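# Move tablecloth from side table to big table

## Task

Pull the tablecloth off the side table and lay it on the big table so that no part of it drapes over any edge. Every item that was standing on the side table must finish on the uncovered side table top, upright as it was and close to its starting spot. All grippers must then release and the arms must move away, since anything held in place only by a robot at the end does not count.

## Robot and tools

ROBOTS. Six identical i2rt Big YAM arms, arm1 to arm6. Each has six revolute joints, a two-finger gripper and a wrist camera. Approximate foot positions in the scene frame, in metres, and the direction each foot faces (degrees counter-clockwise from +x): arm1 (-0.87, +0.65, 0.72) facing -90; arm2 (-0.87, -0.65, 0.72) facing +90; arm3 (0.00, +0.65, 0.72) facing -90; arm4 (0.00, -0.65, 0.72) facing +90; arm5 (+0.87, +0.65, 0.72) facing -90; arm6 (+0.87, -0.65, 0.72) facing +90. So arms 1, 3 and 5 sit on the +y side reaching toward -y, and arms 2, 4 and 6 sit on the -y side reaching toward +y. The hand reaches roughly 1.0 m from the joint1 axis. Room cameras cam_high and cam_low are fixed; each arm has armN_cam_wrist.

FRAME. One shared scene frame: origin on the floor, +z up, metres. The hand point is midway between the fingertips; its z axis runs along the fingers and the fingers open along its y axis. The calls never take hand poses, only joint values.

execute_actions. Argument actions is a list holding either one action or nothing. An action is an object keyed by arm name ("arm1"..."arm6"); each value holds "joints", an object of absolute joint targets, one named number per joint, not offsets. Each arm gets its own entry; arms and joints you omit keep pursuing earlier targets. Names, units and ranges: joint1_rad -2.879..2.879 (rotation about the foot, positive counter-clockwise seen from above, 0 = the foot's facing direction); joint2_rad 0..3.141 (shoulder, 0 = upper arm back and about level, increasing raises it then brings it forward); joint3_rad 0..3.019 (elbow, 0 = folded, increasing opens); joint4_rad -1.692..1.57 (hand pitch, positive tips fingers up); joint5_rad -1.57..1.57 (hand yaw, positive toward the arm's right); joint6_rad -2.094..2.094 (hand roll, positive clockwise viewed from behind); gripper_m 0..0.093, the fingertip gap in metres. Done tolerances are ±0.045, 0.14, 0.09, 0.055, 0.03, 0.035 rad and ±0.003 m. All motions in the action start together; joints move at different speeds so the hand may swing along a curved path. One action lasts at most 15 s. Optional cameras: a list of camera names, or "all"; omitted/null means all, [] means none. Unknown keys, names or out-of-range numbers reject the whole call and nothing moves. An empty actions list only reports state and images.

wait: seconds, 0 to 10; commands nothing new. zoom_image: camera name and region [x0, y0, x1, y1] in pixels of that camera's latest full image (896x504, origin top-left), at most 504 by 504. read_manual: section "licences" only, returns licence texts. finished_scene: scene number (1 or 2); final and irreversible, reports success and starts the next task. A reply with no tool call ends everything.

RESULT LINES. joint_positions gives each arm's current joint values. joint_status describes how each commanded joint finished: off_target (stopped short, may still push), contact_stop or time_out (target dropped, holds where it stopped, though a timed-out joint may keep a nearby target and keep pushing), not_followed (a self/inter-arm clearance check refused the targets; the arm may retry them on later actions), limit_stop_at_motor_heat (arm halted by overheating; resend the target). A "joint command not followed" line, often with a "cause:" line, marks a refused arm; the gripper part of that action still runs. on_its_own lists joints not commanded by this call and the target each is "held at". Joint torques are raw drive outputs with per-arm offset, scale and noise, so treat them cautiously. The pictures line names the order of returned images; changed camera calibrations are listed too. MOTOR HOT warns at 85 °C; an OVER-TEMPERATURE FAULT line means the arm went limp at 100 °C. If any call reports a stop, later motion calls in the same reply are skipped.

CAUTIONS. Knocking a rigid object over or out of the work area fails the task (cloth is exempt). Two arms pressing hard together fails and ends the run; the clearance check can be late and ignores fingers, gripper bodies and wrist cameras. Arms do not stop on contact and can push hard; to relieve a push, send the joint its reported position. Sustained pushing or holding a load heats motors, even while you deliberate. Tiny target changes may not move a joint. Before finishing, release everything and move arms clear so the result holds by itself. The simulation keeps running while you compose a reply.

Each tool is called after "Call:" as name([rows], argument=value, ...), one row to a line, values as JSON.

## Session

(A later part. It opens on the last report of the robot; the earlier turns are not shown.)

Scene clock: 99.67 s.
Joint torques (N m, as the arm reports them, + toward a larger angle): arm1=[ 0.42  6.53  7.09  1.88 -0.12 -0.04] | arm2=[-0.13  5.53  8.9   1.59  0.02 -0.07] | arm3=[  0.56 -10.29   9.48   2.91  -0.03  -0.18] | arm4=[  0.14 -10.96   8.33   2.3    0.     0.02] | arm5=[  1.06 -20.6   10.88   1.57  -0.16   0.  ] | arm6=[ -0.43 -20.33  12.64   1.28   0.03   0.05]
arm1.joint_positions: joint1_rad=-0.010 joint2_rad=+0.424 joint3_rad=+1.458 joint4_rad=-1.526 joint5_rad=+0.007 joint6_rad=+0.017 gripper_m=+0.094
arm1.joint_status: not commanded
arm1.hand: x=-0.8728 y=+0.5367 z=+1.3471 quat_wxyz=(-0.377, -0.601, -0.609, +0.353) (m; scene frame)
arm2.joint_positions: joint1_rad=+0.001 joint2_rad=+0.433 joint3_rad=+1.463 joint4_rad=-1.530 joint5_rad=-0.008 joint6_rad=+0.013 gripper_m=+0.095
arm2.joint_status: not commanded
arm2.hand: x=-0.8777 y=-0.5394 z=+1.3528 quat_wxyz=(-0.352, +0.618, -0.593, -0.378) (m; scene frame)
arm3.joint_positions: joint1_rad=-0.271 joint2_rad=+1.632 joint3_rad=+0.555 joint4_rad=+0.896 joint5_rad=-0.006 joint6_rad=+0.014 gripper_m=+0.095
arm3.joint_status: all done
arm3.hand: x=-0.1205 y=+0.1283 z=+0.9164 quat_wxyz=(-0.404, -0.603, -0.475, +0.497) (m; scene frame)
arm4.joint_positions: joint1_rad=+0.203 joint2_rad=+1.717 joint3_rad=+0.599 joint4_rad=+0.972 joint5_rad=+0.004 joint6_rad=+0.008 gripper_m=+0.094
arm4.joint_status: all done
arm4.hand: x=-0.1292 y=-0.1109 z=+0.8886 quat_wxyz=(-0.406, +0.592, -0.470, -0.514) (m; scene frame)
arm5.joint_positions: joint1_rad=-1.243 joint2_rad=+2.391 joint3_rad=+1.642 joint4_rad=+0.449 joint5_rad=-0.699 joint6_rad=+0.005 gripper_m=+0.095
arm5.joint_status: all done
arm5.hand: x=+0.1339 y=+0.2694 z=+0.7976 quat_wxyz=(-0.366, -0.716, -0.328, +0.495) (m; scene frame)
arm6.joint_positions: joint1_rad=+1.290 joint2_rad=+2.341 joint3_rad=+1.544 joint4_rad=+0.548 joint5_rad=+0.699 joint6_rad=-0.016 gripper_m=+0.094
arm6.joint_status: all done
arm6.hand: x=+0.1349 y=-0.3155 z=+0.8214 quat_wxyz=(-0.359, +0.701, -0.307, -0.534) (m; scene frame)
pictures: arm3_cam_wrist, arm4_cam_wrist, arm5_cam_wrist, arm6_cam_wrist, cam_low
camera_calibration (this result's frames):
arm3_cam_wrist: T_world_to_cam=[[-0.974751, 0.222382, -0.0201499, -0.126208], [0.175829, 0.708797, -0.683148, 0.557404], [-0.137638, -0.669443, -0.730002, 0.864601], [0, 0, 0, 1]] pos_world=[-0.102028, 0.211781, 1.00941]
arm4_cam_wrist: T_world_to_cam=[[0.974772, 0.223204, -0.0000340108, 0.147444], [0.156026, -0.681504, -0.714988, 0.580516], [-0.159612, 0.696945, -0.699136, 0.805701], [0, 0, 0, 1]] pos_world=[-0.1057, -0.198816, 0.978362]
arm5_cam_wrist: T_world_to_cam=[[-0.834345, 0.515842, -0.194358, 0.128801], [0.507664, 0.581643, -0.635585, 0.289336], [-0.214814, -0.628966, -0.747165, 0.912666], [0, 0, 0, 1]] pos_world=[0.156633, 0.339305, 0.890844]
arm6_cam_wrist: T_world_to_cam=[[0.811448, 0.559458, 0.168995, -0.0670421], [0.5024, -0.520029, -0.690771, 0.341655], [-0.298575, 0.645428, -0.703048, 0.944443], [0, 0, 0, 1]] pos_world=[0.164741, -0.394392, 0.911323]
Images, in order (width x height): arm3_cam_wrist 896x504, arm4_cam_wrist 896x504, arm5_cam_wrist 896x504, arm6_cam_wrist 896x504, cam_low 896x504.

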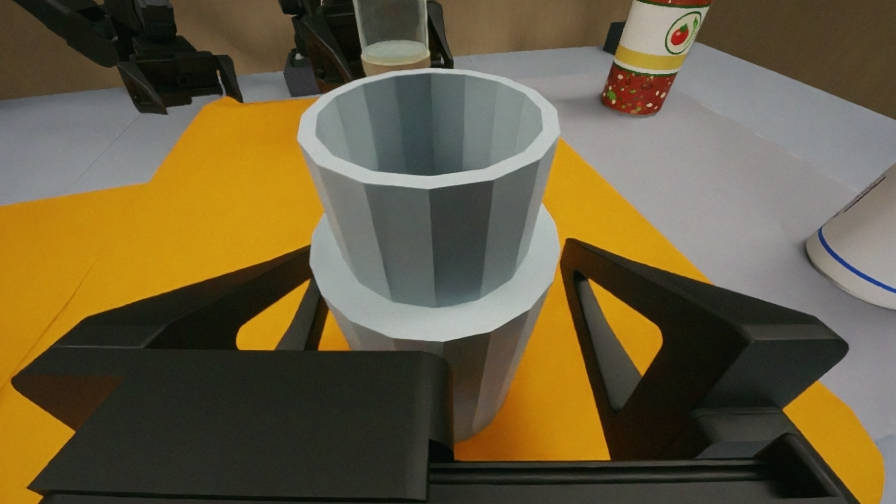

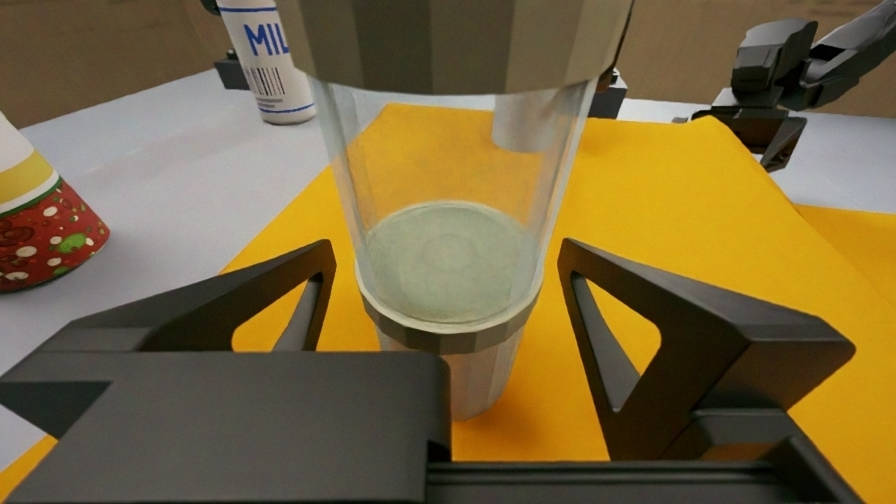

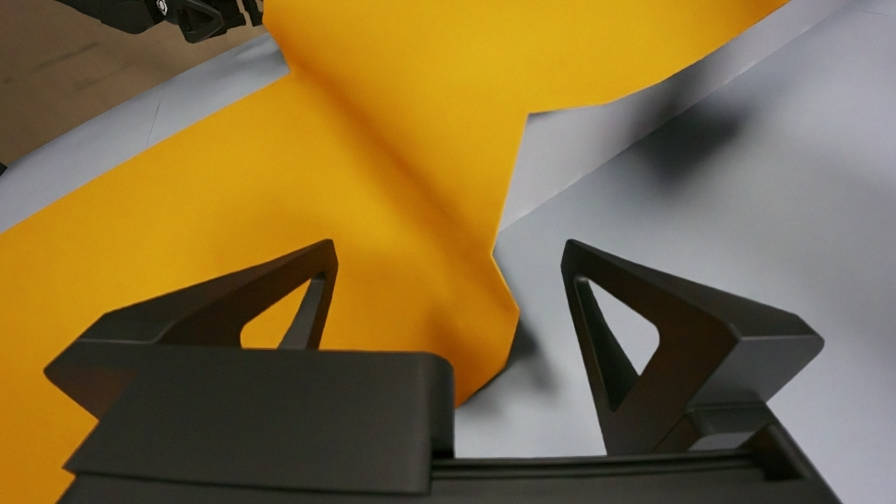

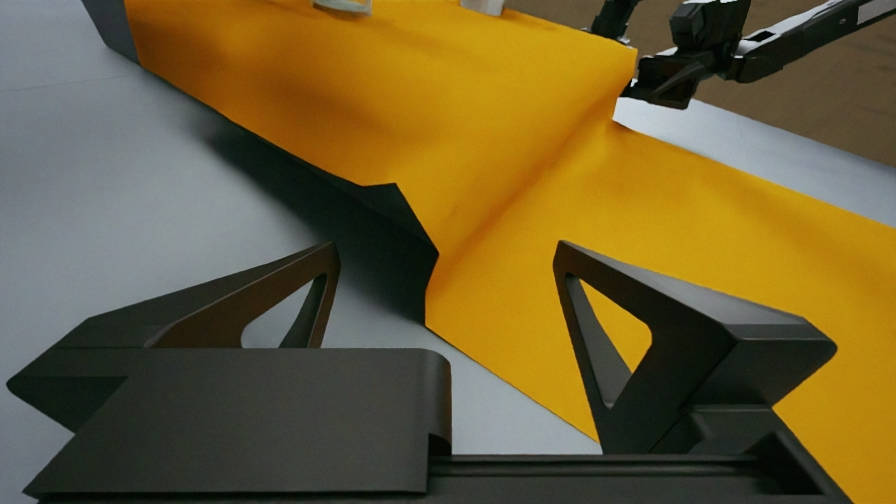

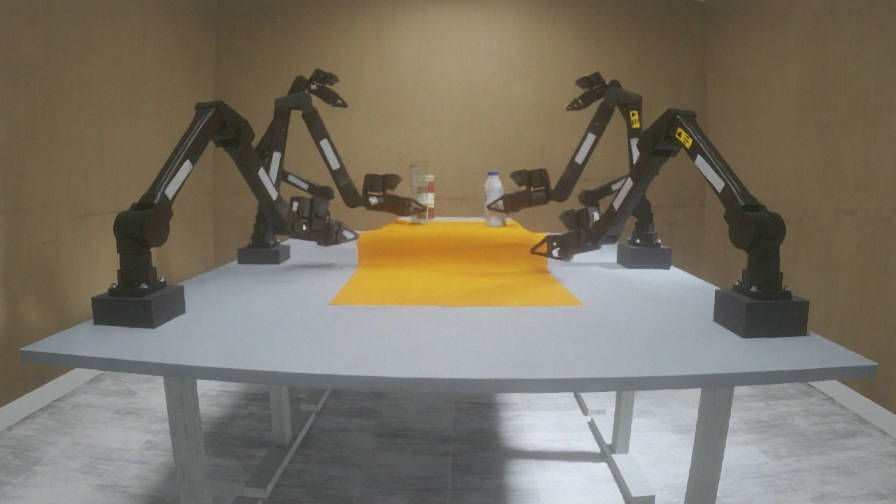

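Call:
execute_actions([
  {"arm3":{"joints":{"gripper_m":0.04}},"arm4":{"joints":{"joint2_rad":1.75,"joint4_rad":0.915}},"arm5":{"joints":{"joint2_rad":2.455,"joint3_rad":1.82,"joint4_rad":0.37}},"arm6":{"joints":{"joint1_rad":1.258,"joint2_rad":2.47,"joint3_rad":1.76,"joint4_rad":0.42}}},
], cameras=["cam_low","arm4_cam_wrist","arm5_cam_wrist","arm6_cam_wrist"])

Call:
zoom_image(camera="cam_low", region=[280, 150, 640, 290])

Scene clock: 106.37 s.
Joint torques (N m, as the arm reports them, + toward a larger angle): arm1=[ 0.52  6.26  7.08  1.88 -0.13 -0.04] | arm2=[ 0.4   6.4   8.93  1.48  0.   -0.04] | arm3=[ 0.8  -9.07  9.5   3.07  0.08 -0.26] | arm4=[ -0.48 -10.63   8.03   1.17  -0.03  -0.01] | arm5=[  1.23 -20.61  11.27   1.42  -0.14   0.02] | arm6=[ -0.55 -21.65  14.07   1.26   0.07   0.05]
arm1.joint_positions: joint1_rad=-0.010 joint2_rad=+0.424 joint3_rad=+1.458 joint4_rad=-1.526 joint5_rad=+0.007 joint6_rad=+0.017 gripper_m=+0.094
arm1.joint_status: not commanded
arm1.hand: x=-0.8728 y=+0.5367 z=+1.3471 quat_wxyz=(-0.377, -0.601, -0.609, +0.353) (m; scene frame)
arm2.joint_positions: joint1_rad=+0.001 joint2_rad=+0.433 joint3_rad=+1.463 joint4_rad=-1.530 joint5_rad=-0.008 joint6_rad=+0.013 gripper_m=+0.095
arm2.joint_status: not commanded
arm2.hand: x=-0.8777 y=-0.5394 z=+1.3528 quat_wxyz=(-0.352, +0.618, -0.593, -0.378) (m; scene frame)
arm3.joint_positions: joint1_rad=-0.270 joint2_rad=+1.632 joint3_rad=+0.555 joint4_rad=+0.896 joint5_rad=-0.008 joint6_rad=+0.014 gripper_m=+0.064
arm3.joint_status: gripper_m off_target (ended at +0.064, target +0.040)
arm3.hand: x=-0.1195 y=+0.1280 z=+0.9164 quat_wxyz=(-0.405, -0.603, -0.475, +0.497) (m; scene frame)
arm4.joint_positions: joint1_rad=+0.203 joint2_rad=+1.726 joint3_rad=+0.599 joint4_rad=+0.928 joint5_rad=+0.004 joint6_rad=+0.008 gripper_m=+0.094
arm4.joint_status: all done
arm4.hand: x=-0.1287 y=-0.1129 z=+0.8729 quat_wxyz=(-0.394, +0.605, -0.480, -0.498) (m; scene frame)
arm5.joint_positions: joint1_rad=-1.243 joint2_rad=+2.441 joint3_rad=+1.782 joint4_rad=+0.382 joint5_rad=-0.699 joint6_rad=+0.005 gripper_m=+0.095
arm5.joint_status: all done
arm5.hand: x=+0.1019 y=+0.2579 z=+0.8119 quat_wxyz=(-0.365, -0.709, -0.330, +0.505) (m; scene frame)
arm6.joint_positions: joint1_rad=+1.257 joint2_rad=+2.461 joint3_rad=+1.711 joint4_rad=+0.436 joint5_rad=+0.699 joint6_rad=-0.016 gripper_m=+0.094
arm6.joint_status: all done
arm6.hand: x=+0.1142 y=-0.2806 z=+0.7829 quat_wxyz=(-0.370, +0.716, -0.313, -0.503) (m; scene frame)
pictures: arm4_cam_wrist, arm5_cam_wrist, arm6_cam_wrist, cam_low
camera_calibration (this result's frames):
arm4_cam_wrist: T_world_to_cam=[[0.974825, 0.222969, 0.00056741, 0.146801], [0.164547, -0.717682, -0.676651, 0.53143], [-0.150465, 0.65971, -0.736304, 0.825576], [0, 0, 0, 1]] pos_world=[-0.10633, -0.195975, 0.967384]
arm5_cam_wrist: T_world_to_cam=[[-0.83859, 0.514222, -0.179838, 0.0999357], [0.493247, 0.57659, -0.651346, 0.336945], [-0.231244, -0.634917, -0.737161, 0.904334], [0, 0, 0, 1]] pos_world=[0.12673, 0.328509, 0.90408]
arm6_cam_wrist: T_world_to_cam=[[0.818064, 0.536134, 0.208159, -0.101187], [0.52573, -0.550353, -0.648629, 0.299397], [-0.233191, 0.640056, -0.732086, 0.902498], [0, 0, 0, 1]] pos_world=[0.135829, -0.358625, 0.875967]
Images, in order (width x height): arm4_cam_wrist 896x504, arm5_cam_wrist 896x504, arm6_cam_wrist 896x504, cam_low 896x504.

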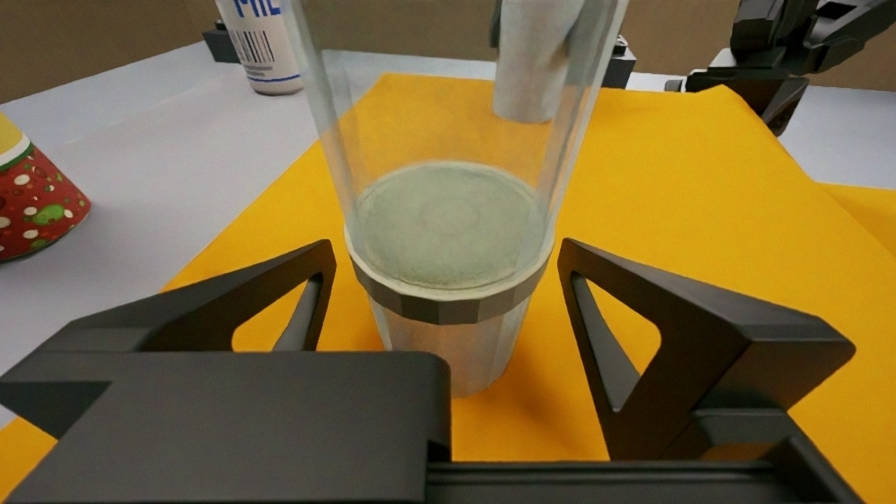

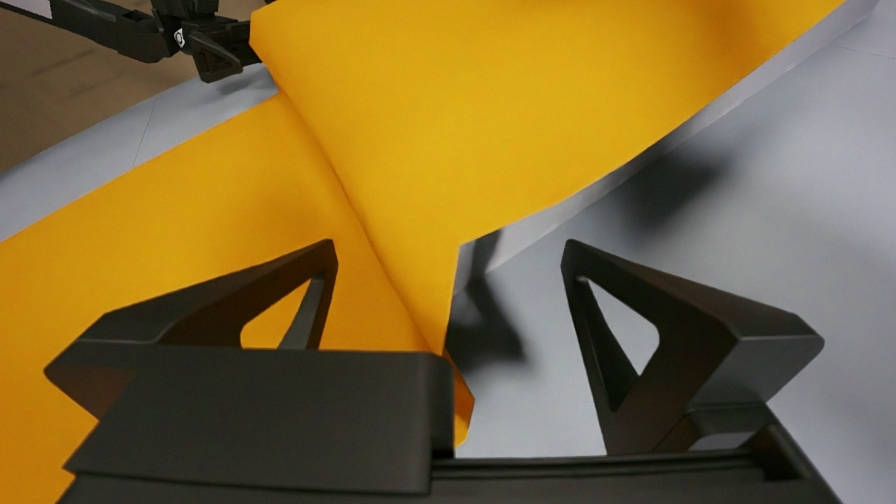

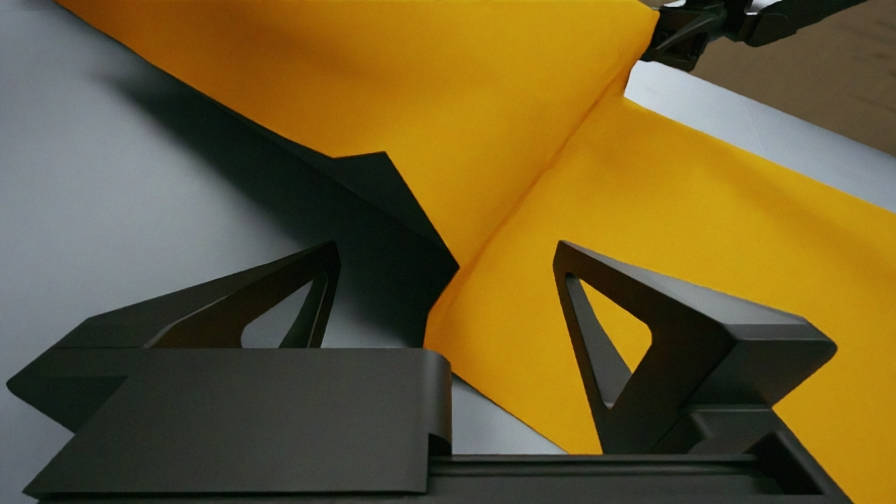

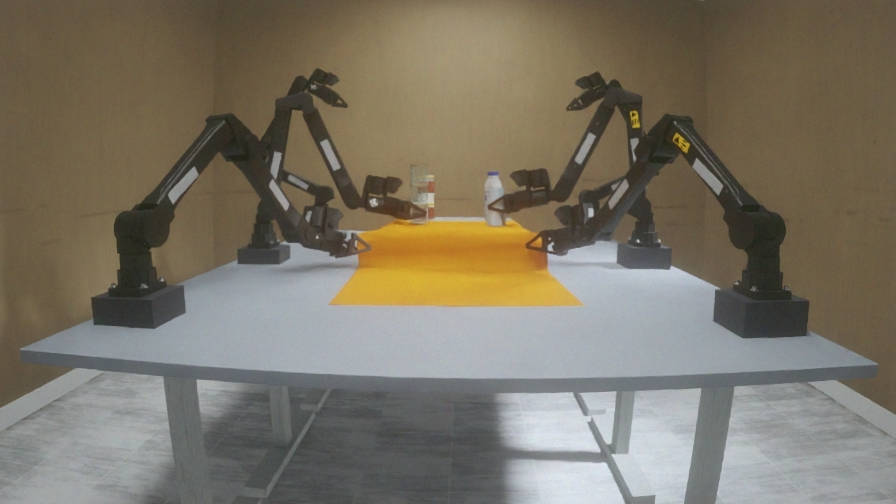

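Region (280, 150, 640, 290) of cam_low's 896x504 image, scaled by 1.400, with more detail than that image has.

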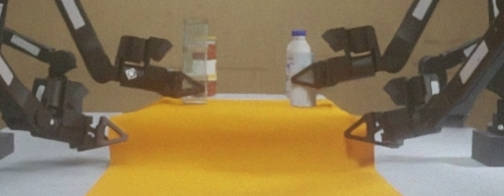

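Call:
execute_actions([
  {"arm3":{"joints":{"joint2_rad":1.45,"joint4_rad":0.72}},"arm4":{"joints":{"gripper_m":0.04}},"arm5":{"joints":{"gripper_m":0.0}},"arm6":{"joints":{"joint1_rad":1.228,"joint2_rad":2.515,"joint3_rad":1.86,"joint4_rad":0.37}}},
], cameras=["cam_low","arm4_cam_wrist","arm5_cam_wrist","arm6_cam_wrist"])

Scene clock: 111.53 s.
Joint torques (N m, as the arm reports them, + toward a larger angle): arm1=[ 0.53  6.36  7.09  1.87 -0.13 -0.05] | arm2=[ 0.23  5.92  8.88  1.68  0.01 -0.05] | arm3=[ 0.81 -8.91 11.05  2.36  0.11 -0.18] | arm4=[  0.16 -10.47   8.11   1.32  -0.07   0.01] | arm5=[  0.93 -20.69  11.37   1.47   0.1    0.  ] | arm6=[ -1.61 -22.23  14.57   1.12   0.06   0.05]
arm1.joint_positions: joint1_rad=-0.010 joint2_rad=+0.424 joint3_rad=+1.458 joint4_rad=-1.526 joint5_rad=+0.007 joint6_rad=+0.017 gripper_m=+0.094
arm1.joint_status: not commanded
arm1.hand: x=-0.8728 y=+0.5367 z=+1.3471 quat_wxyz=(-0.377, -0.601, -0.609, +0.353) (m; scene frame)
arm2.joint_positions: joint1_rad=+0.001 joint2_rad=+0.433 joint3_rad=+1.463 joint4_rad=-1.530 joint5_rad=-0.008 joint6_rad=+0.013 gripper_m=+0.095
arm2.joint_status: not commanded
arm2.hand: x=-0.8777 y=-0.5394 z=+1.3528 quat_wxyz=(-0.352, +0.618, -0.593, -0.378) (m; scene frame)
arm3.joint_positions: joint1_rad=-0.270 joint2_rad=+1.449 joint3_rad=+0.555 joint4_rad=+0.720 joint5_rad=-0.008 joint6_rad=+0.014 gripper_m=+0.064
arm3.joint_status: all done
arm3.hand: x=-0.1171 y=+0.1389 z=+0.9671 quat_wxyz=(-0.407, -0.601, -0.474, +0.499) (m; scene frame)
arm4.joint_positions: joint1_rad=+0.203 joint2_rad=+1.726 joint3_rad=+0.599 joint4_rad=+0.928 joint5_rad=+0.005 joint6_rad=+0.008 gripper_m=+0.059
arm4.joint_status: gripper_m off_target (ended at +0.059, target +0.040)
arm4.hand: x=-0.1284 y=-0.1128 z=+0.8728 quat_wxyz=(-0.394, +0.605, -0.481, -0.498) (m; scene frame)
arm5.joint_positions: joint1_rad=-1.243 joint2_rad=+2.441 joint3_rad=+1.782 joint4_rad=+0.381 joint5_rad=-0.705 joint6_rad=+0.005 gripper_m=+0.001
arm5.joint_status: all done
arm5.hand: x=+0.1029 y=+0.2574 z=+0.8119 quat_wxyz=(-0.368, -0.708, -0.332, +0.503) (m; scene frame)
arm6.joint_positions: joint1_rad=+1.227 joint2_rad=+2.496 joint3_rad=+1.811 joint4_rad=+0.389 joint5_rad=+0.699 joint6_rad=-0.016 gripper_m=+0.094
arm6.joint_status: all done
arm6.hand: x=+0.1032 y=-0.2499 z=+0.7946 quat_wxyz=(-0.377, +0.705, -0.325, -0.505) (m; scene frame)
pictures: arm4_cam_wrist, arm5_cam_wrist, arm6_cam_wrist, cam_low
camera_calibration (this result's frames):
arm4_cam_wrist: T_world_to_cam=[[0.975158, 0.221508, 0.000868341, 0.146153], [0.163725, -0.718127, -0.676378, 0.530962], [-0.149199, 0.659718, -0.736554, 0.825903], [0, 0, 0, 1]] pos_world=[-0.10623, -0.195938, 0.967326]
arm5_cam_wrist: T_world_to_cam=[[-0.841336, 0.509066, -0.181674, 0.104085], [0.490749, 0.578565, -0.651482, 0.336674], [-0.226537, -0.637271, -0.736591, 0.903905], [0, 0, 0, 1]] pos_world=[0.127116, 0.328259, 0.904055]
arm6_cam_wrist: T_world_to_cam=[[0.837442, 0.510146, 0.196063, -0.109995], [0.49701, -0.561666, -0.661447, 0.339989], [-0.227313, 0.651369, -0.723911, 0.884573], [0, 0, 0, 1]] pos_world=[0.124211, -0.329109, 0.886803]
Images, in order (width x height): arm4_cam_wrist 896x504, arm5_cam_wrist 896x504, arm6_cam_wrist 896x504, cam_low 896x504.

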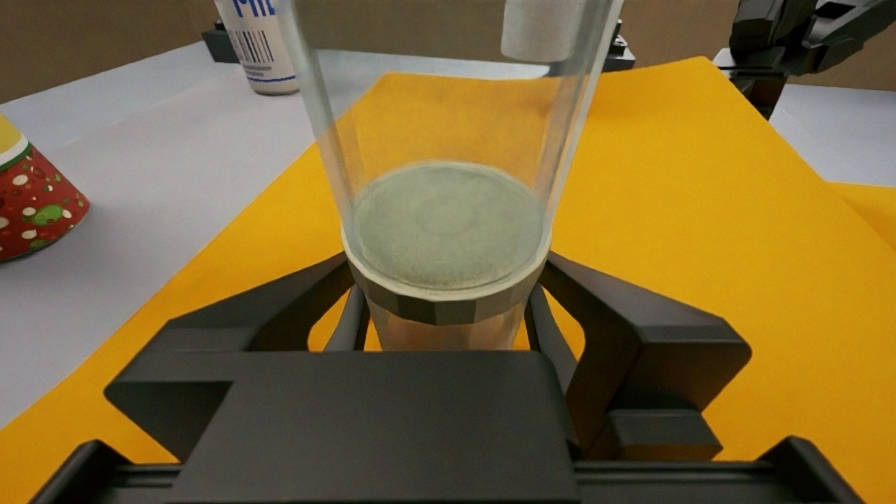

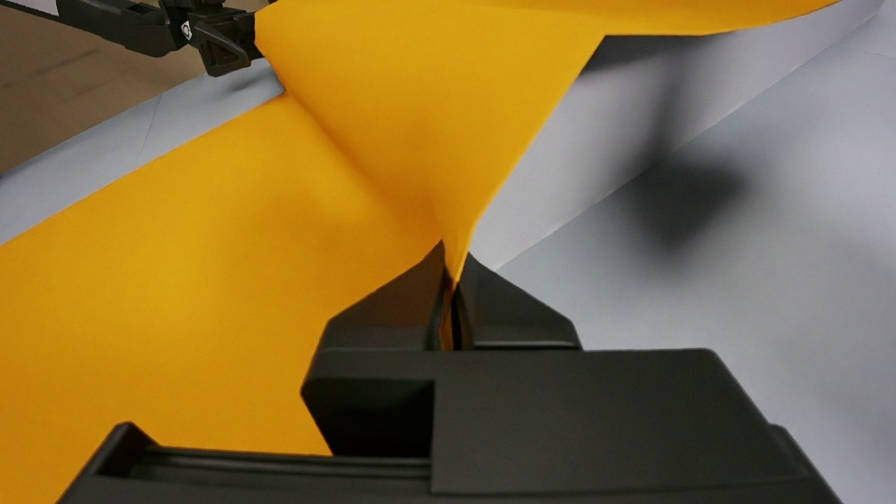

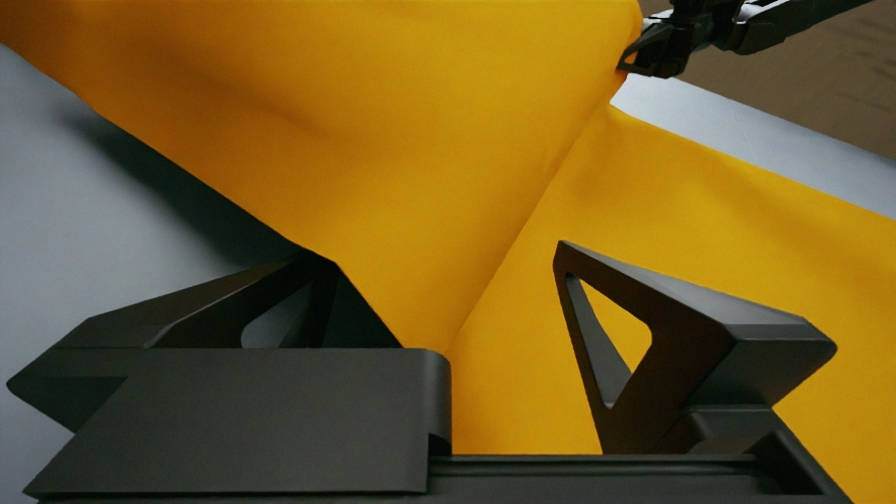

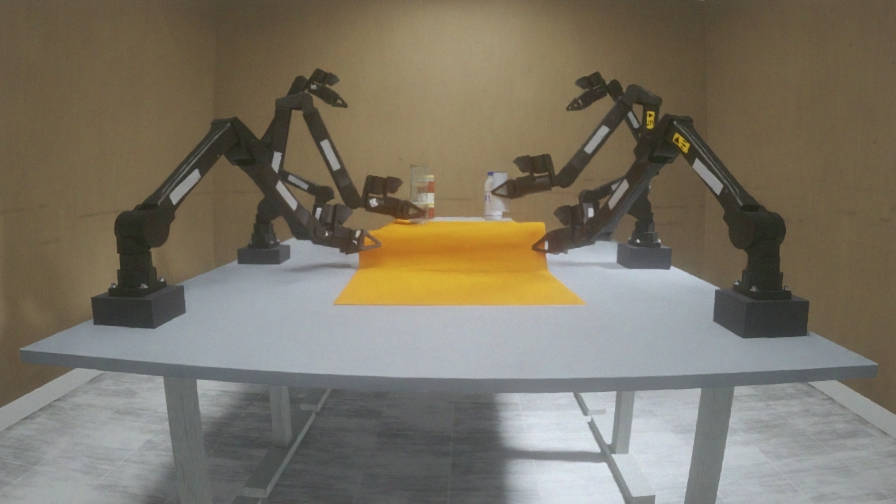

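Call:
execute_actions([
  {"arm4":{"joints":{"joint2_rad":1.59,"joint4_rad":0.795}},"arm6":{"joints":{"gripper_m":0.0}}},
], cameras=["cam_low","arm4_cam_wrist","arm6_cam_wrist"])

Scene clock: 120.13 s.
Joint torques (N m, as the arm reports them, + toward a larger angle): arm1=[ 0.5   6.4   7.11  1.87 -0.13 -0.04] | arm2=[ 0.64  6.14  8.74  1.59  0.04 -0.09] | arm3=[ 0.27 -8.1  11.08  2.23  0.11 -0.22] | arm4=[  0.39 -15.02   8.84   1.72  -0.09  -0.01] | arm5=[  1.16 -20.74  11.37   1.45   0.09   0.01] | arm6=[ -0.5  -21.93  14.42   1.12  -0.17   0.05]
arm1.joint_positions: joint1_rad=-0.010 joint2_rad=+0.424 joint3_rad=+1.458 joint4_rad=-1.526 joint5_rad=+0.007 joint6_rad=+0.017 gripper_m=+0.094
arm1.joint_status: not commanded
arm1.hand: x=-0.8728 y=+0.5367 z=+1.3471 quat_wxyz=(-0.377, -0.601, -0.609, +0.353) (m; scene frame)
arm2.joint_positions: joint1_rad=+0.001 joint2_rad=+0.433 joint3_rad=+1.463 joint4_rad=-1.530 joint5_rad=-0.008 joint6_rad=+0.013 gripper_m=+0.095
arm2.joint_status: not commanded
arm2.hand: x=-0.8777 y=-0.5394 z=+1.3528 quat_wxyz=(-0.352, +0.618, -0.593, -0.378) (m; scene frame)
arm3.joint_positions: joint1_rad=-0.270 joint2_rad=+1.449 joint3_rad=+0.555 joint4_rad=+0.720 joint5_rad=-0.008 joint6_rad=+0.014 gripper_m=+0.064
arm3.joint_status: not commanded
arm3.hand: x=-0.1171 y=+0.1389 z=+0.9671 quat_wxyz=(-0.407, -0.601, -0.474, +0.499) (m; scene frame)
arm4.joint_positions: joint1_rad=+0.203 joint2_rad=+1.625 joint3_rad=+0.601 joint4_rad=+0.790 joint5_rad=+0.005 joint6_rad=+0.008 gripper_m=+0.059
arm4.joint_status: all done
arm4.hand: x=-0.1274 y=-0.1175 z=+0.8943 quat_wxyz=(-0.386, +0.613, -0.487, -0.487) (m; scene frame)
arm5.joint_positions: joint1_rad=-1.243 joint2_rad=+2.441 joint3_rad=+1.782 joint4_rad=+0.381 joint5_rad=-0.705 joint6_rad=+0.005 gripper_m=+0.001
arm5.joint_status: not commanded
arm5.hand: x=+0.1029 y=+0.2574 z=+0.8119 quat_wxyz=(-0.368, -0.708, -0.332, +0.503) (m; scene frame)
arm6.joint_positions: joint1_rad=+1.226 joint2_rad=+2.496 joint3_rad=+1.811 joint4_rad=+0.389 joint5_rad=+0.705 joint6_rad=-0.016 gripper_m=+0.001
arm6.joint_status: all done
arm6.hand: x=+0.1043 y=-0.2489 z=+0.7948 quat_wxyz=(-0.379, +0.704, -0.327, -0.504) (m; scene frame)
pictures: arm4_cam_wrist, arm6_cam_wrist, cam_low
camera_calibration (this result's frames):
arm4_cam_wrist: T_world_to_cam=[[0.975186, 0.221385, 0.00130772, 0.145772], [0.168881, -0.740063, -0.650988, 0.517364], [-0.143151, 0.635055, -0.759087, 0.862992], [0, 0, 0, 1]] pos_world=[-0.105989, -0.197437, 0.991693]
arm6_cam_wrist: T_world_to_cam=[[0.840344, 0.504927, 0.197156, -0.113938], [0.493992, -0.563651, -0.66202, 0.340433], [-0.223144, 0.653718, -0.72309, 0.883766], [0, 0, 0, 1]] pos_world=[0.124784, -0.328318, 0.88688]
Images, in order (width x height): arm4_cam_wrist 896x504, arm6_cam_wrist 896x504, cam_low 896x504.

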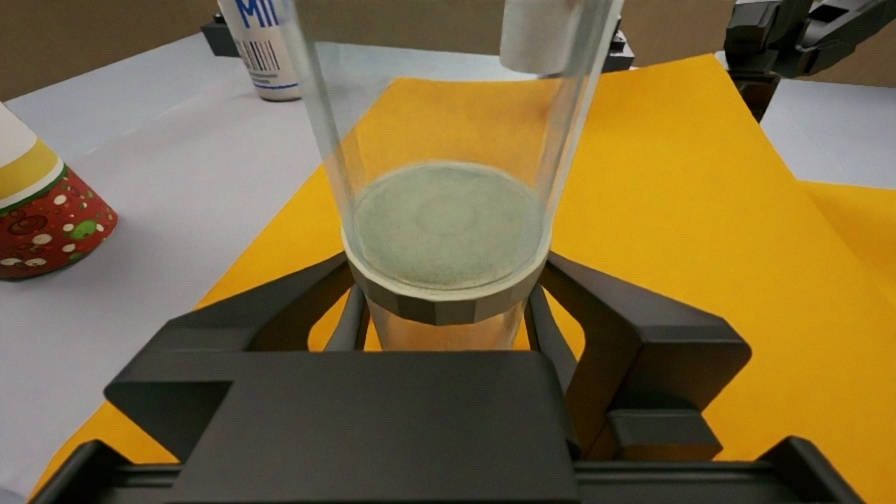

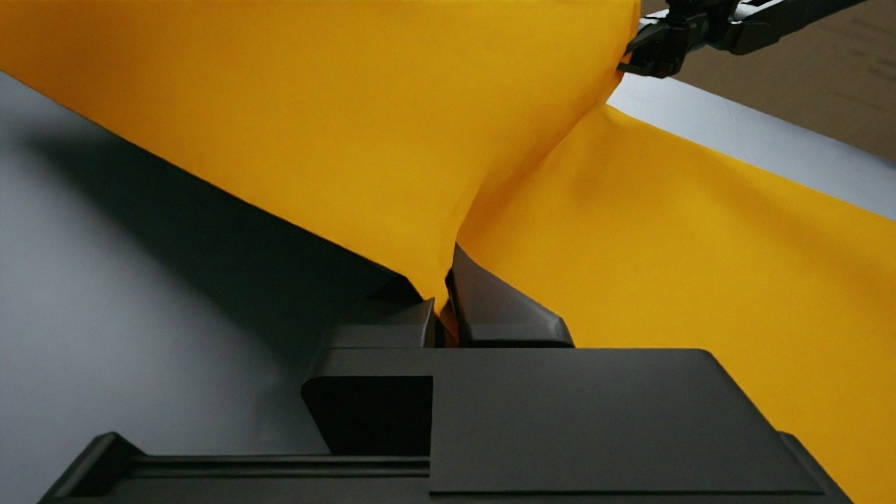

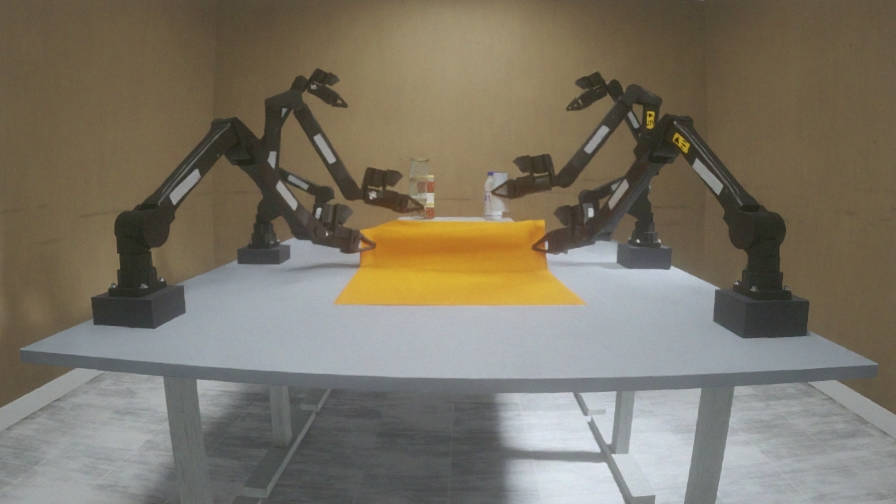

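Call:
execute_actions([
  {"arm4":{"joints":{"joint2_rad":1.52,"joint4_rad":0.76}},"arm5":{"joints":{"joint1_rad":-1.2,"joint2_rad":2.25,"joint3_rad":1.45,"joint4_rad":0.5}},"arm6":{"joints":{"joint1_rad":1.19,"joint2_rad":2.27,"joint3_rad":1.46,"joint4_rad":0.5}}},
], cameras=[])

Call:
execute_actions([
  {"arm5":{"joints":{"joint1_rad":-1.11,"joint2_rad":2.0,"joint3_rad":1.087,"joint4_rad":0.63}},"arm6":{"joints":{"joint1_rad":1.11,"joint2_rad":2.0,"joint3_rad":1.087,"joint4_rad":0.63}}},
], cameras=["cam_low","cam_high"])

Scene clock: 126.07 s.
Joint torques (N m, as the arm reports them, + toward a larger angle): arm1=[ 0.6   6.36  7.09  1.88 -0.12 -0.04] | arm2=[ 0.37  6.07  8.99  1.54  0.01 -0.07] | arm3=[ 0.23 -8.59 10.98  2.32  0.1  -0.22] | arm4=[ -0.07 -13.86   9.35   1.9   -0.06  -0.03] | arm5=[  1.54 -17.71   7.27   2.51  -0.11   0.01] | arm6=[ -0.38 -18.61   8.29   2.63   0.02   0.06]
arm1.joint_positions: joint1_rad=-0.010 joint2_rad=+0.424 joint3_rad=+1.458 joint4_rad=-1.526 joint5_rad=+0.007 joint6_rad=+0.017 gripper_m=+0.094
arm1.joint_status: not commanded
arm1.hand: x=-0.8728 y=+0.5367 z=+1.3471 quat_wxyz=(-0.377, -0.601, -0.609, +0.353) (m; scene frame)
arm2.joint_positions: joint1_rad=+0.001 joint2_rad=+0.433 joint3_rad=+1.463 joint4_rad=-1.530 joint5_rad=-0.008 joint6_rad=+0.013 gripper_m=+0.095
arm2.joint_status: not commanded
arm2.hand: x=-0.8777 y=-0.5394 z=+1.3528 quat_wxyz=(-0.352, +0.618, -0.593, -0.378) (m; scene frame)
arm3.joint_positions: joint1_rad=-0.270 joint2_rad=+1.449 joint3_rad=+0.555 joint4_rad=+0.720 joint5_rad=-0.008 joint6_rad=+0.014 gripper_m=+0.064
arm3.joint_status: not commanded
arm3.hand: x=-0.1171 y=+0.1389 z=+0.9671 quat_wxyz=(-0.407, -0.601, -0.474, +0.499) (m; scene frame)
arm4.joint_positions: joint1_rad=+0.203 joint2_rad=+1.550 joint3_rad=+0.601 joint4_rad=+0.753 joint5_rad=+0.005 joint6_rad=+0.008 gripper_m=+0.059
arm4.joint_status: all done
arm4.hand: x=-0.1269 y=-0.1200 z=+0.9244 quat_wxyz=(-0.395, +0.604, -0.480, -0.499) (m; scene frame)
arm5.joint_positions: joint1_rad=-1.198 joint2_rad=+2.234 joint3_rad=+1.449 joint4_rad=+0.489 joint5_rad=-0.700 joint6_rad=+0.005 gripper_m=+0.001
arm5.joint_status: all done
arm5.hand: x=+0.1939 y=+0.2532 z=+0.8374 quat_wxyz=(-0.378, -0.707, -0.345, +0.488) (m; scene frame)
arm6.joint_positions: joint1_rad=+1.186 joint2_rad=+2.258 joint3_rad=+1.469 joint4_rad=+0.481 joint5_rad=+0.700 joint6_rad=-0.016 gripper_m=+0.001
arm6.joint_status: all done
arm6.hand: x=+0.1928 y=-0.2495 z=+0.8376 quat_wxyz=(-0.388, +0.702, -0.339, -0.492) (m; scene frame)
pictures: none
No camera images: the call's "cameras" was empty. Leave "cameras" out to get every camera's image.

Scene clock: 127.27 s.
Joint torques (N m, as the arm reports them, + toward a larger angle): arm1=[ 0.46  6.51  7.09  1.89 -0.13 -0.05] | arm2=[ 0.41  5.85  8.85  1.51  0.01 -0.07] | arm3=[ 0.91 -8.69 10.94  2.27  0.06 -0.16] | arm4=[  0.35 -13.71   9.2    1.94  -0.1   -0.01] | arm5=[  1.44 -15.08   6.68   2.67  -0.13   0.01] | arm6=[  0.09 -16.13   7.96   2.71  -0.05   0.05]
arm1.joint_positions: joint1_rad=-0.010 joint2_rad=+0.424 joint3_rad=+1.458 joint4_rad=-1.526 joint5_rad=+0.007 joint6_rad=+0.017 gripper_m=+0.094
arm1.joint_status: not commanded
arm1.hand: x=-0.8728 y=+0.5367 z=+1.3471 quat_wxyz=(-0.377, -0.601, -0.609, +0.353) (m; scene frame)
arm2.joint_positions: joint1_rad=+0.001 joint2_rad=+0.433 joint3_rad=+1.463 joint4_rad=-1.530 joint5_rad=-0.008 joint6_rad=+0.013 gripper_m=+0.095
arm2.joint_status: not commanded
arm2.hand: x=-0.8777 y=-0.5394 z=+1.3528 quat_wxyz=(-0.352, +0.618, -0.593, -0.378) (m; scene frame)
arm3.joint_positions: joint1_rad=-0.270 joint2_rad=+1.449 joint3_rad=+0.555 joint4_rad=+0.720 joint5_rad=-0.008 joint6_rad=+0.014 gripper_m=+0.064
arm3.joint_status: not commanded
arm3.hand: x=-0.1171 y=+0.1389 z=+0.9671 quat_wxyz=(-0.407, -0.601, -0.474, +0.499) (m; scene frame)
arm4.joint_positions: joint1_rad=+0.203 joint2_rad=+1.550 joint3_rad=+0.601 joint4_rad=+0.753 joint5_rad=+0.005 joint6_rad=+0.008 gripper_m=+0.059
arm4.joint_status: not commanded
arm4.hand: x=-0.1269 y=-0.1200 z=+0.9244 quat_wxyz=(-0.395, +0.604, -0.480, -0.499) (m; scene frame)
arm5.joint_positions: joint1_rad=-1.106 joint2_rad=+1.989 joint3_rad=+1.085 joint4_rad=+0.616 joint5_rad=-0.700 joint6_rad=+0.005 gripper_m=+0.001
arm5.joint_status: all done
arm5.hand: x=+0.3252 y=+0.2408 z=+0.8718 quat_wxyz=(-0.400, -0.688, -0.377, +0.474) (m; scene frame)
arm6.joint_positions: joint1_rad=+1.105 joint2_rad=+1.990 joint3_rad=+1.095 joint4_rad=+0.608 joint5_rad=+0.701 joint6_rad=-0.016 gripper_m=+0.001
arm6.joint_status: all done
arm6.hand: x=+0.3221 y=-0.2446 z=+0.8828 quat_wxyz=(-0.407, +0.681, -0.369, -0.484) (m; scene frame)
pictures: cam_high, cam_low
Images, in order (width x height): cam_high 896x504, cam_low 896x504.

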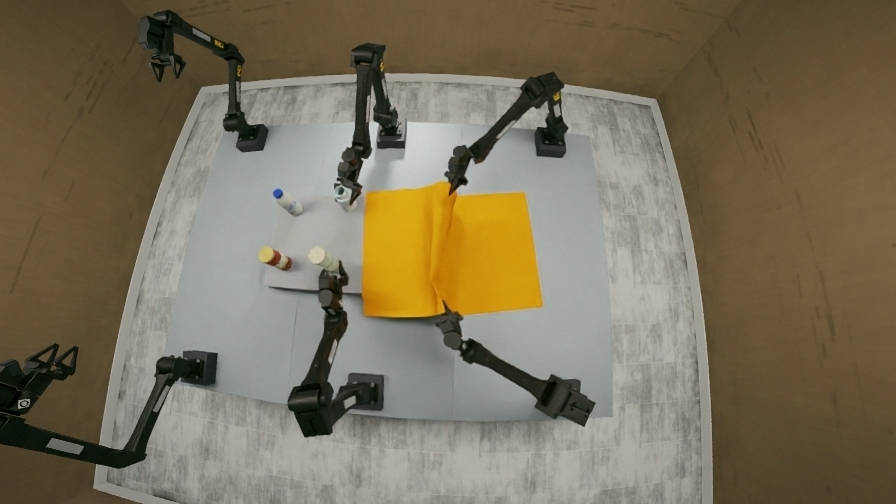

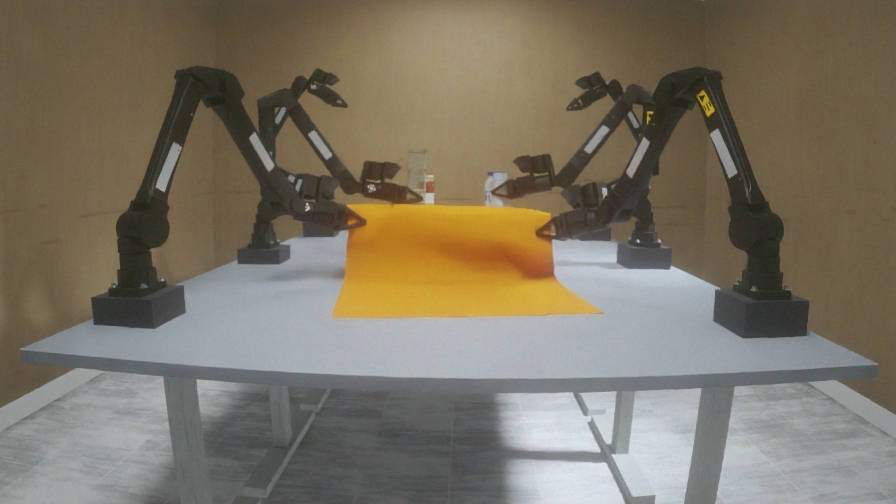

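Call:
execute_actions([
  {"arm3":{"joints":{"joint2_rad":1.6,"joint4_rad":0.885}},"arm4":{"joints":{"joint2_rad":1.68,"joint4_rad":0.905}},"arm5":{"joints":{"joint1_rad":-0.935,"joint2_rad":1.76,"joint3_rad":0.633,"joint4_rad":0.85}},"arm6":{"joints":{"joint1_rad":0.935,"joint2_rad":1.78,"joint3_rad":0.633,"joint4_rad":0.85}}},
], cameras=["cam_low","cam_high"])

Scene clock: 131.53 s.
Joint torques (N m, as the arm reports them, + toward a larger angle): arm1=[ 0.49  6.45  7.09  1.87 -0.13 -0.04] | arm2=[ 0.24  5.84  8.77  1.62  0.04 -0.04] | arm3=[ -0.07 -10.64   9.52   3.69   0.09  -0.2 ] | arm4=[  0.64 -12.89   8.38   2.84  -0.07   0.03] | arm5=[  1.24 -10.27   5.22   2.68  -0.04   0.  ] | arm6=[  0.03 -10.25   6.12   2.5   -0.07   0.05]
arm1.joint_positions: joint1_rad=-0.010 joint2_rad=+0.424 joint3_rad=+1.458 joint4_rad=-1.526 joint5_rad=+0.007 joint6_rad=+0.017 gripper_m=+0.094
arm1.joint_status: not commanded
arm1.hand: x=-0.8728 y=+0.5367 z=+1.3471 quat_wxyz=(-0.377, -0.601, -0.609, +0.353) (m; scene frame)
arm2.joint_positions: joint1_rad=+0.001 joint2_rad=+0.433 joint3_rad=+1.463 joint4_rad=-1.530 joint5_rad=-0.008 joint6_rad=+0.013 gripper_m=+0.095
arm2.joint_status: not commanded
arm2.hand: x=-0.8777 y=-0.5394 z=+1.3528 quat_wxyz=(-0.352, +0.618, -0.593, -0.378) (m; scene frame)
arm3.joint_positions: joint1_rad=-0.270 joint2_rad=+1.608 joint3_rad=+0.555 joint4_rad=+0.854 joint5_rad=-0.008 joint6_rad=+0.014 gripper_m=+0.064
arm3.joint_status: all done
arm3.hand: x=-0.1191 y=+0.1298 z=+0.9186 quat_wxyz=(-0.401, -0.607, -0.479, +0.491) (m; scene frame)
arm4.joint_positions: joint1_rad=+0.203 joint2_rad=+1.694 joint3_rad=+0.601 joint4_rad=+0.864 joint5_rad=+0.005 joint6_rad=+0.008 gripper_m=+0.059
arm4.joint_status: all done
arm4.hand: x=-0.1280 y=-0.1146 z=+0.8750 quat_wxyz=(-0.387, +0.613, -0.487, -0.488) (m; scene frame)
arm5.joint_positions: joint1_rad=-0.929 joint2_rad=+1.753 joint3_rad=+0.628 joint4_rad=+0.835 joint5_rad=-0.702 joint6_rad=+0.005 gripper_m=+0.001
arm5.joint_status: all done
arm5.hand: x=+0.5267 y=+0.2444 z=+0.8706 quat_wxyz=(-0.442, -0.652, -0.436, +0.434) (m; scene frame)
arm6.joint_positions: joint1_rad=+0.927 joint2_rad=+1.774 joint3_rad=+0.638 joint4_rad=+0.833 joint5_rad=+0.702 joint6_rad=-0.016 gripper_m=+0.001
arm6.joint_status: all done
arm6.hand: x=+0.5240 y=-0.2461 z=+0.8684 quat_wxyz=(-0.447, +0.650, -0.429, -0.440) (m; scene frame)
pictures: cam_high, cam_low
Images, in order (width x height): cam_high 896x504, cam_low 896x504.

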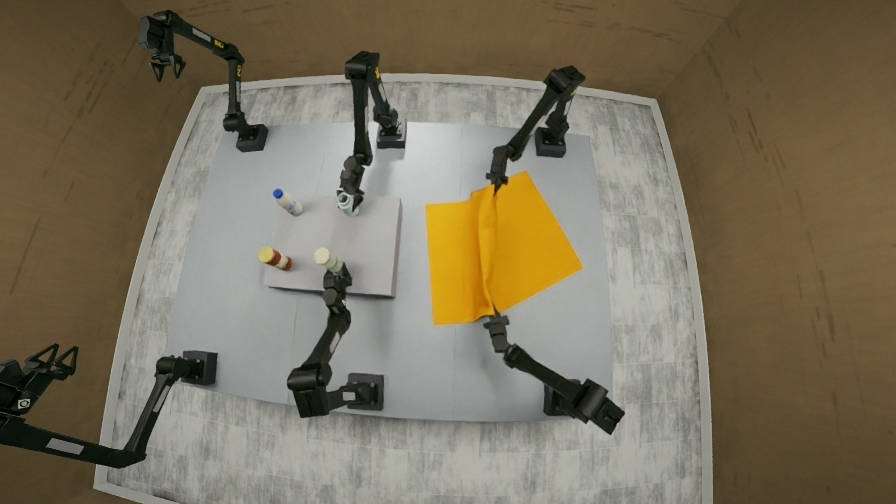

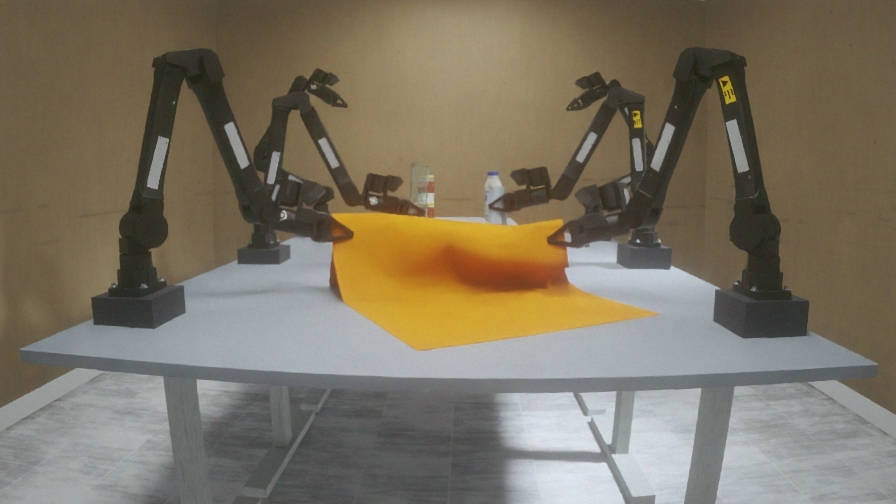

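Call:
execute_actions([
  {"arm3":{"joints":{"joint2_rad":1.64,"joint4_rad":0.925}},"arm4":{"joints":{"joint2_rad":1.73,"joint4_rad":0.965}},"arm5":{"joints":{"gripper_m":0.09}},"arm6":{"joints":{"gripper_m":0.09}}},
], cameras=["arm3_cam_wrist","arm4_cam_wrist","cam_high"])

Scene clock: 135.20 s.
Joint torques (N m, as the arm reports them, + toward a larger angle): arm1=[ 0.52  6.34  7.07  1.87 -0.12 -0.04] | arm2=[ 0.15  6.29  8.93  1.79  0.08 -0.07] | arm3=[ 0.11 -9.48  9.26  3.52  0.1  -0.19] | arm4=[  0.39 -12.02   7.98   2.95  -0.1   -0.01] | arm5=[  1.08 -10.53   5.16   2.74  -0.03   0.  ] | arm6=[ -0.05 -10.12   6.03   2.54  -0.06   0.05]
arm1.joint_positions: joint1_rad=-0.010 joint2_rad=+0.424 joint3_rad=+1.458 joint4_rad=-1.526 joint5_rad=+0.007 joint6_rad=+0.017 gripper_m=+0.094
arm1.joint_status: not commanded
arm1.hand: x=-0.8728 y=+0.5367 z=+1.3471 quat_wxyz=(-0.377, -0.601, -0.609, +0.353) (m; scene frame)
arm2.joint_positions: joint1_rad=+0.001 joint2_rad=+0.433 joint3_rad=+1.463 joint4_rad=-1.530 joint5_rad=-0.008 joint6_rad=+0.013 gripper_m=+0.095
arm2.joint_status: not commanded
arm2.hand: x=-0.8777 y=-0.5394 z=+1.3528 quat_wxyz=(-0.352, +0.618, -0.593, -0.378) (m; scene frame)
arm3.joint_positions: joint1_rad=-0.270 joint2_rad=+1.632 joint3_rad=+0.555 joint4_rad=+0.896 joint5_rad=-0.008 joint6_rad=+0.014 gripper_m=+0.064
arm3.joint_status: all done
arm3.hand: x=-0.1195 y=+0.1281 z=+0.9162 quat_wxyz=(-0.405, -0.603, -0.476, +0.497) (m; scene frame)
arm4.joint_positions: joint1_rad=+0.203 joint2_rad=+1.725 joint3_rad=+0.601 joint4_rad=+0.924 joint5_rad=+0.005 joint6_rad=+0.008 gripper_m=+0.059
arm4.joint_status: all done
arm4.hand: x=-0.1285 y=-0.1124 z=+0.8731 quat_wxyz=(-0.394, +0.605, -0.481, -0.497) (m; scene frame)
arm5.joint_positions: joint1_rad=-0.929 joint2_rad=+1.753 joint3_rad=+0.628 joint4_rad=+0.835 joint5_rad=-0.702 joint6_rad=+0.005 gripper_m=+0.090
arm5.joint_status: all done
arm5.hand: x=+0.5266 y=+0.2444 z=+0.8706 quat_wxyz=(-0.442, -0.652, -0.436, +0.434) (m; scene frame)
arm6.joint_positions: joint1_rad=+0.927 joint2_rad=+1.774 joint3_rad=+0.638 joint4_rad=+0.833 joint5_rad=+0.702 joint6_rad=-0.016 gripper_m=+0.090
arm6.joint_status: all done
arm6.hand: x=+0.5240 y=-0.2461 z=+0.8684 quat_wxyz=(-0.447, +0.650, -0.429, -0.440) (m; scene frame)
pictures: arm3_cam_wrist, arm4_cam_wrist, cam_high
camera_calibration (this result's frames):
arm3_cam_wrist: T_world_to_cam=[[-0.97533, 0.21981, -0.0203542, -0.12475], [0.174198, 0.709736, -0.682591, 0.556415], [-0.135594, -0.669297, -0.730517, 0.865173], [0, 0, 0, 1]] pos_world=[-0.101287, 0.211571, 1.00929]
arm4_cam_wrist: T_world_to_cam=[[0.975159, 0.221504, 0.000883081, 0.146147], [0.163903, -0.71888, -0.675535, 0.530702], [-0.148998, 0.658899, -0.737328, 0.826437], [0, 0, 0, 1]] pos_world=[-0.106362, -0.195399, 0.967733]
Images, in order (width x height): arm3_cam_wrist 896x504, arm4_cam_wrist 896x504, cam_high 896x504.

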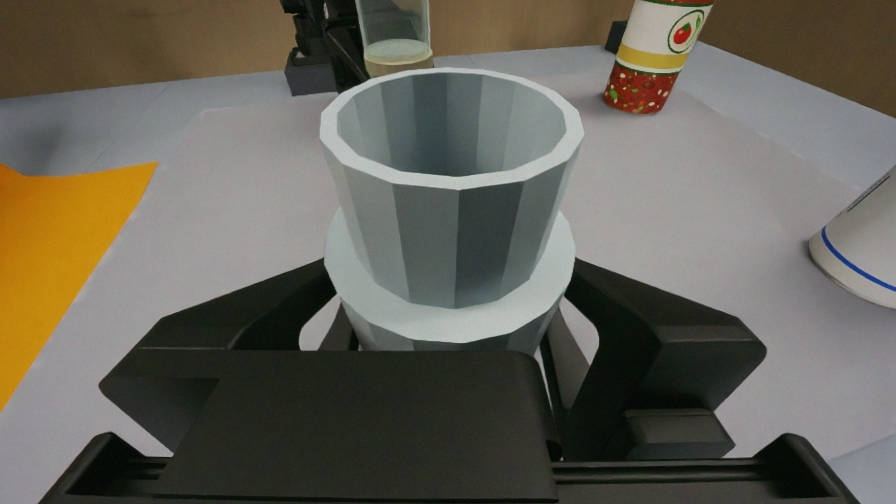

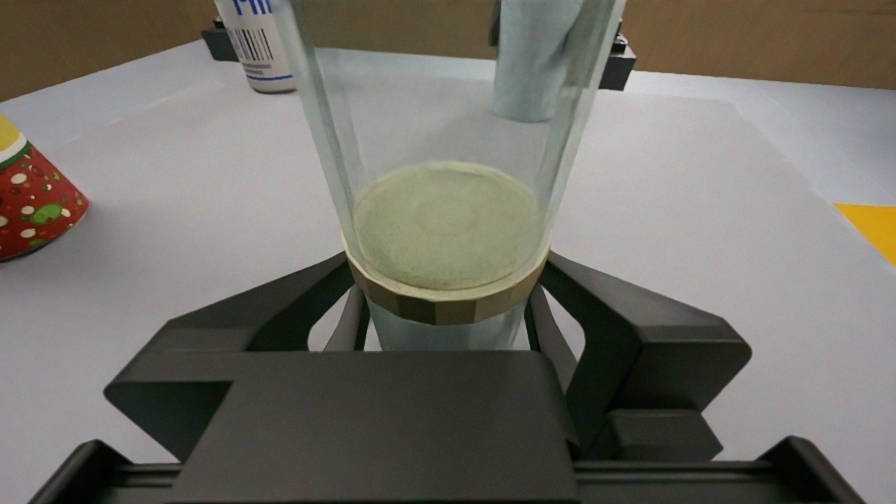

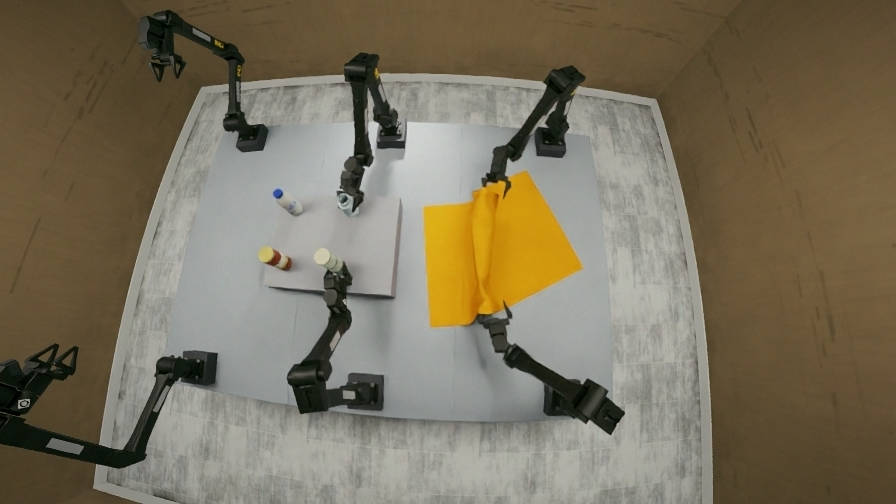

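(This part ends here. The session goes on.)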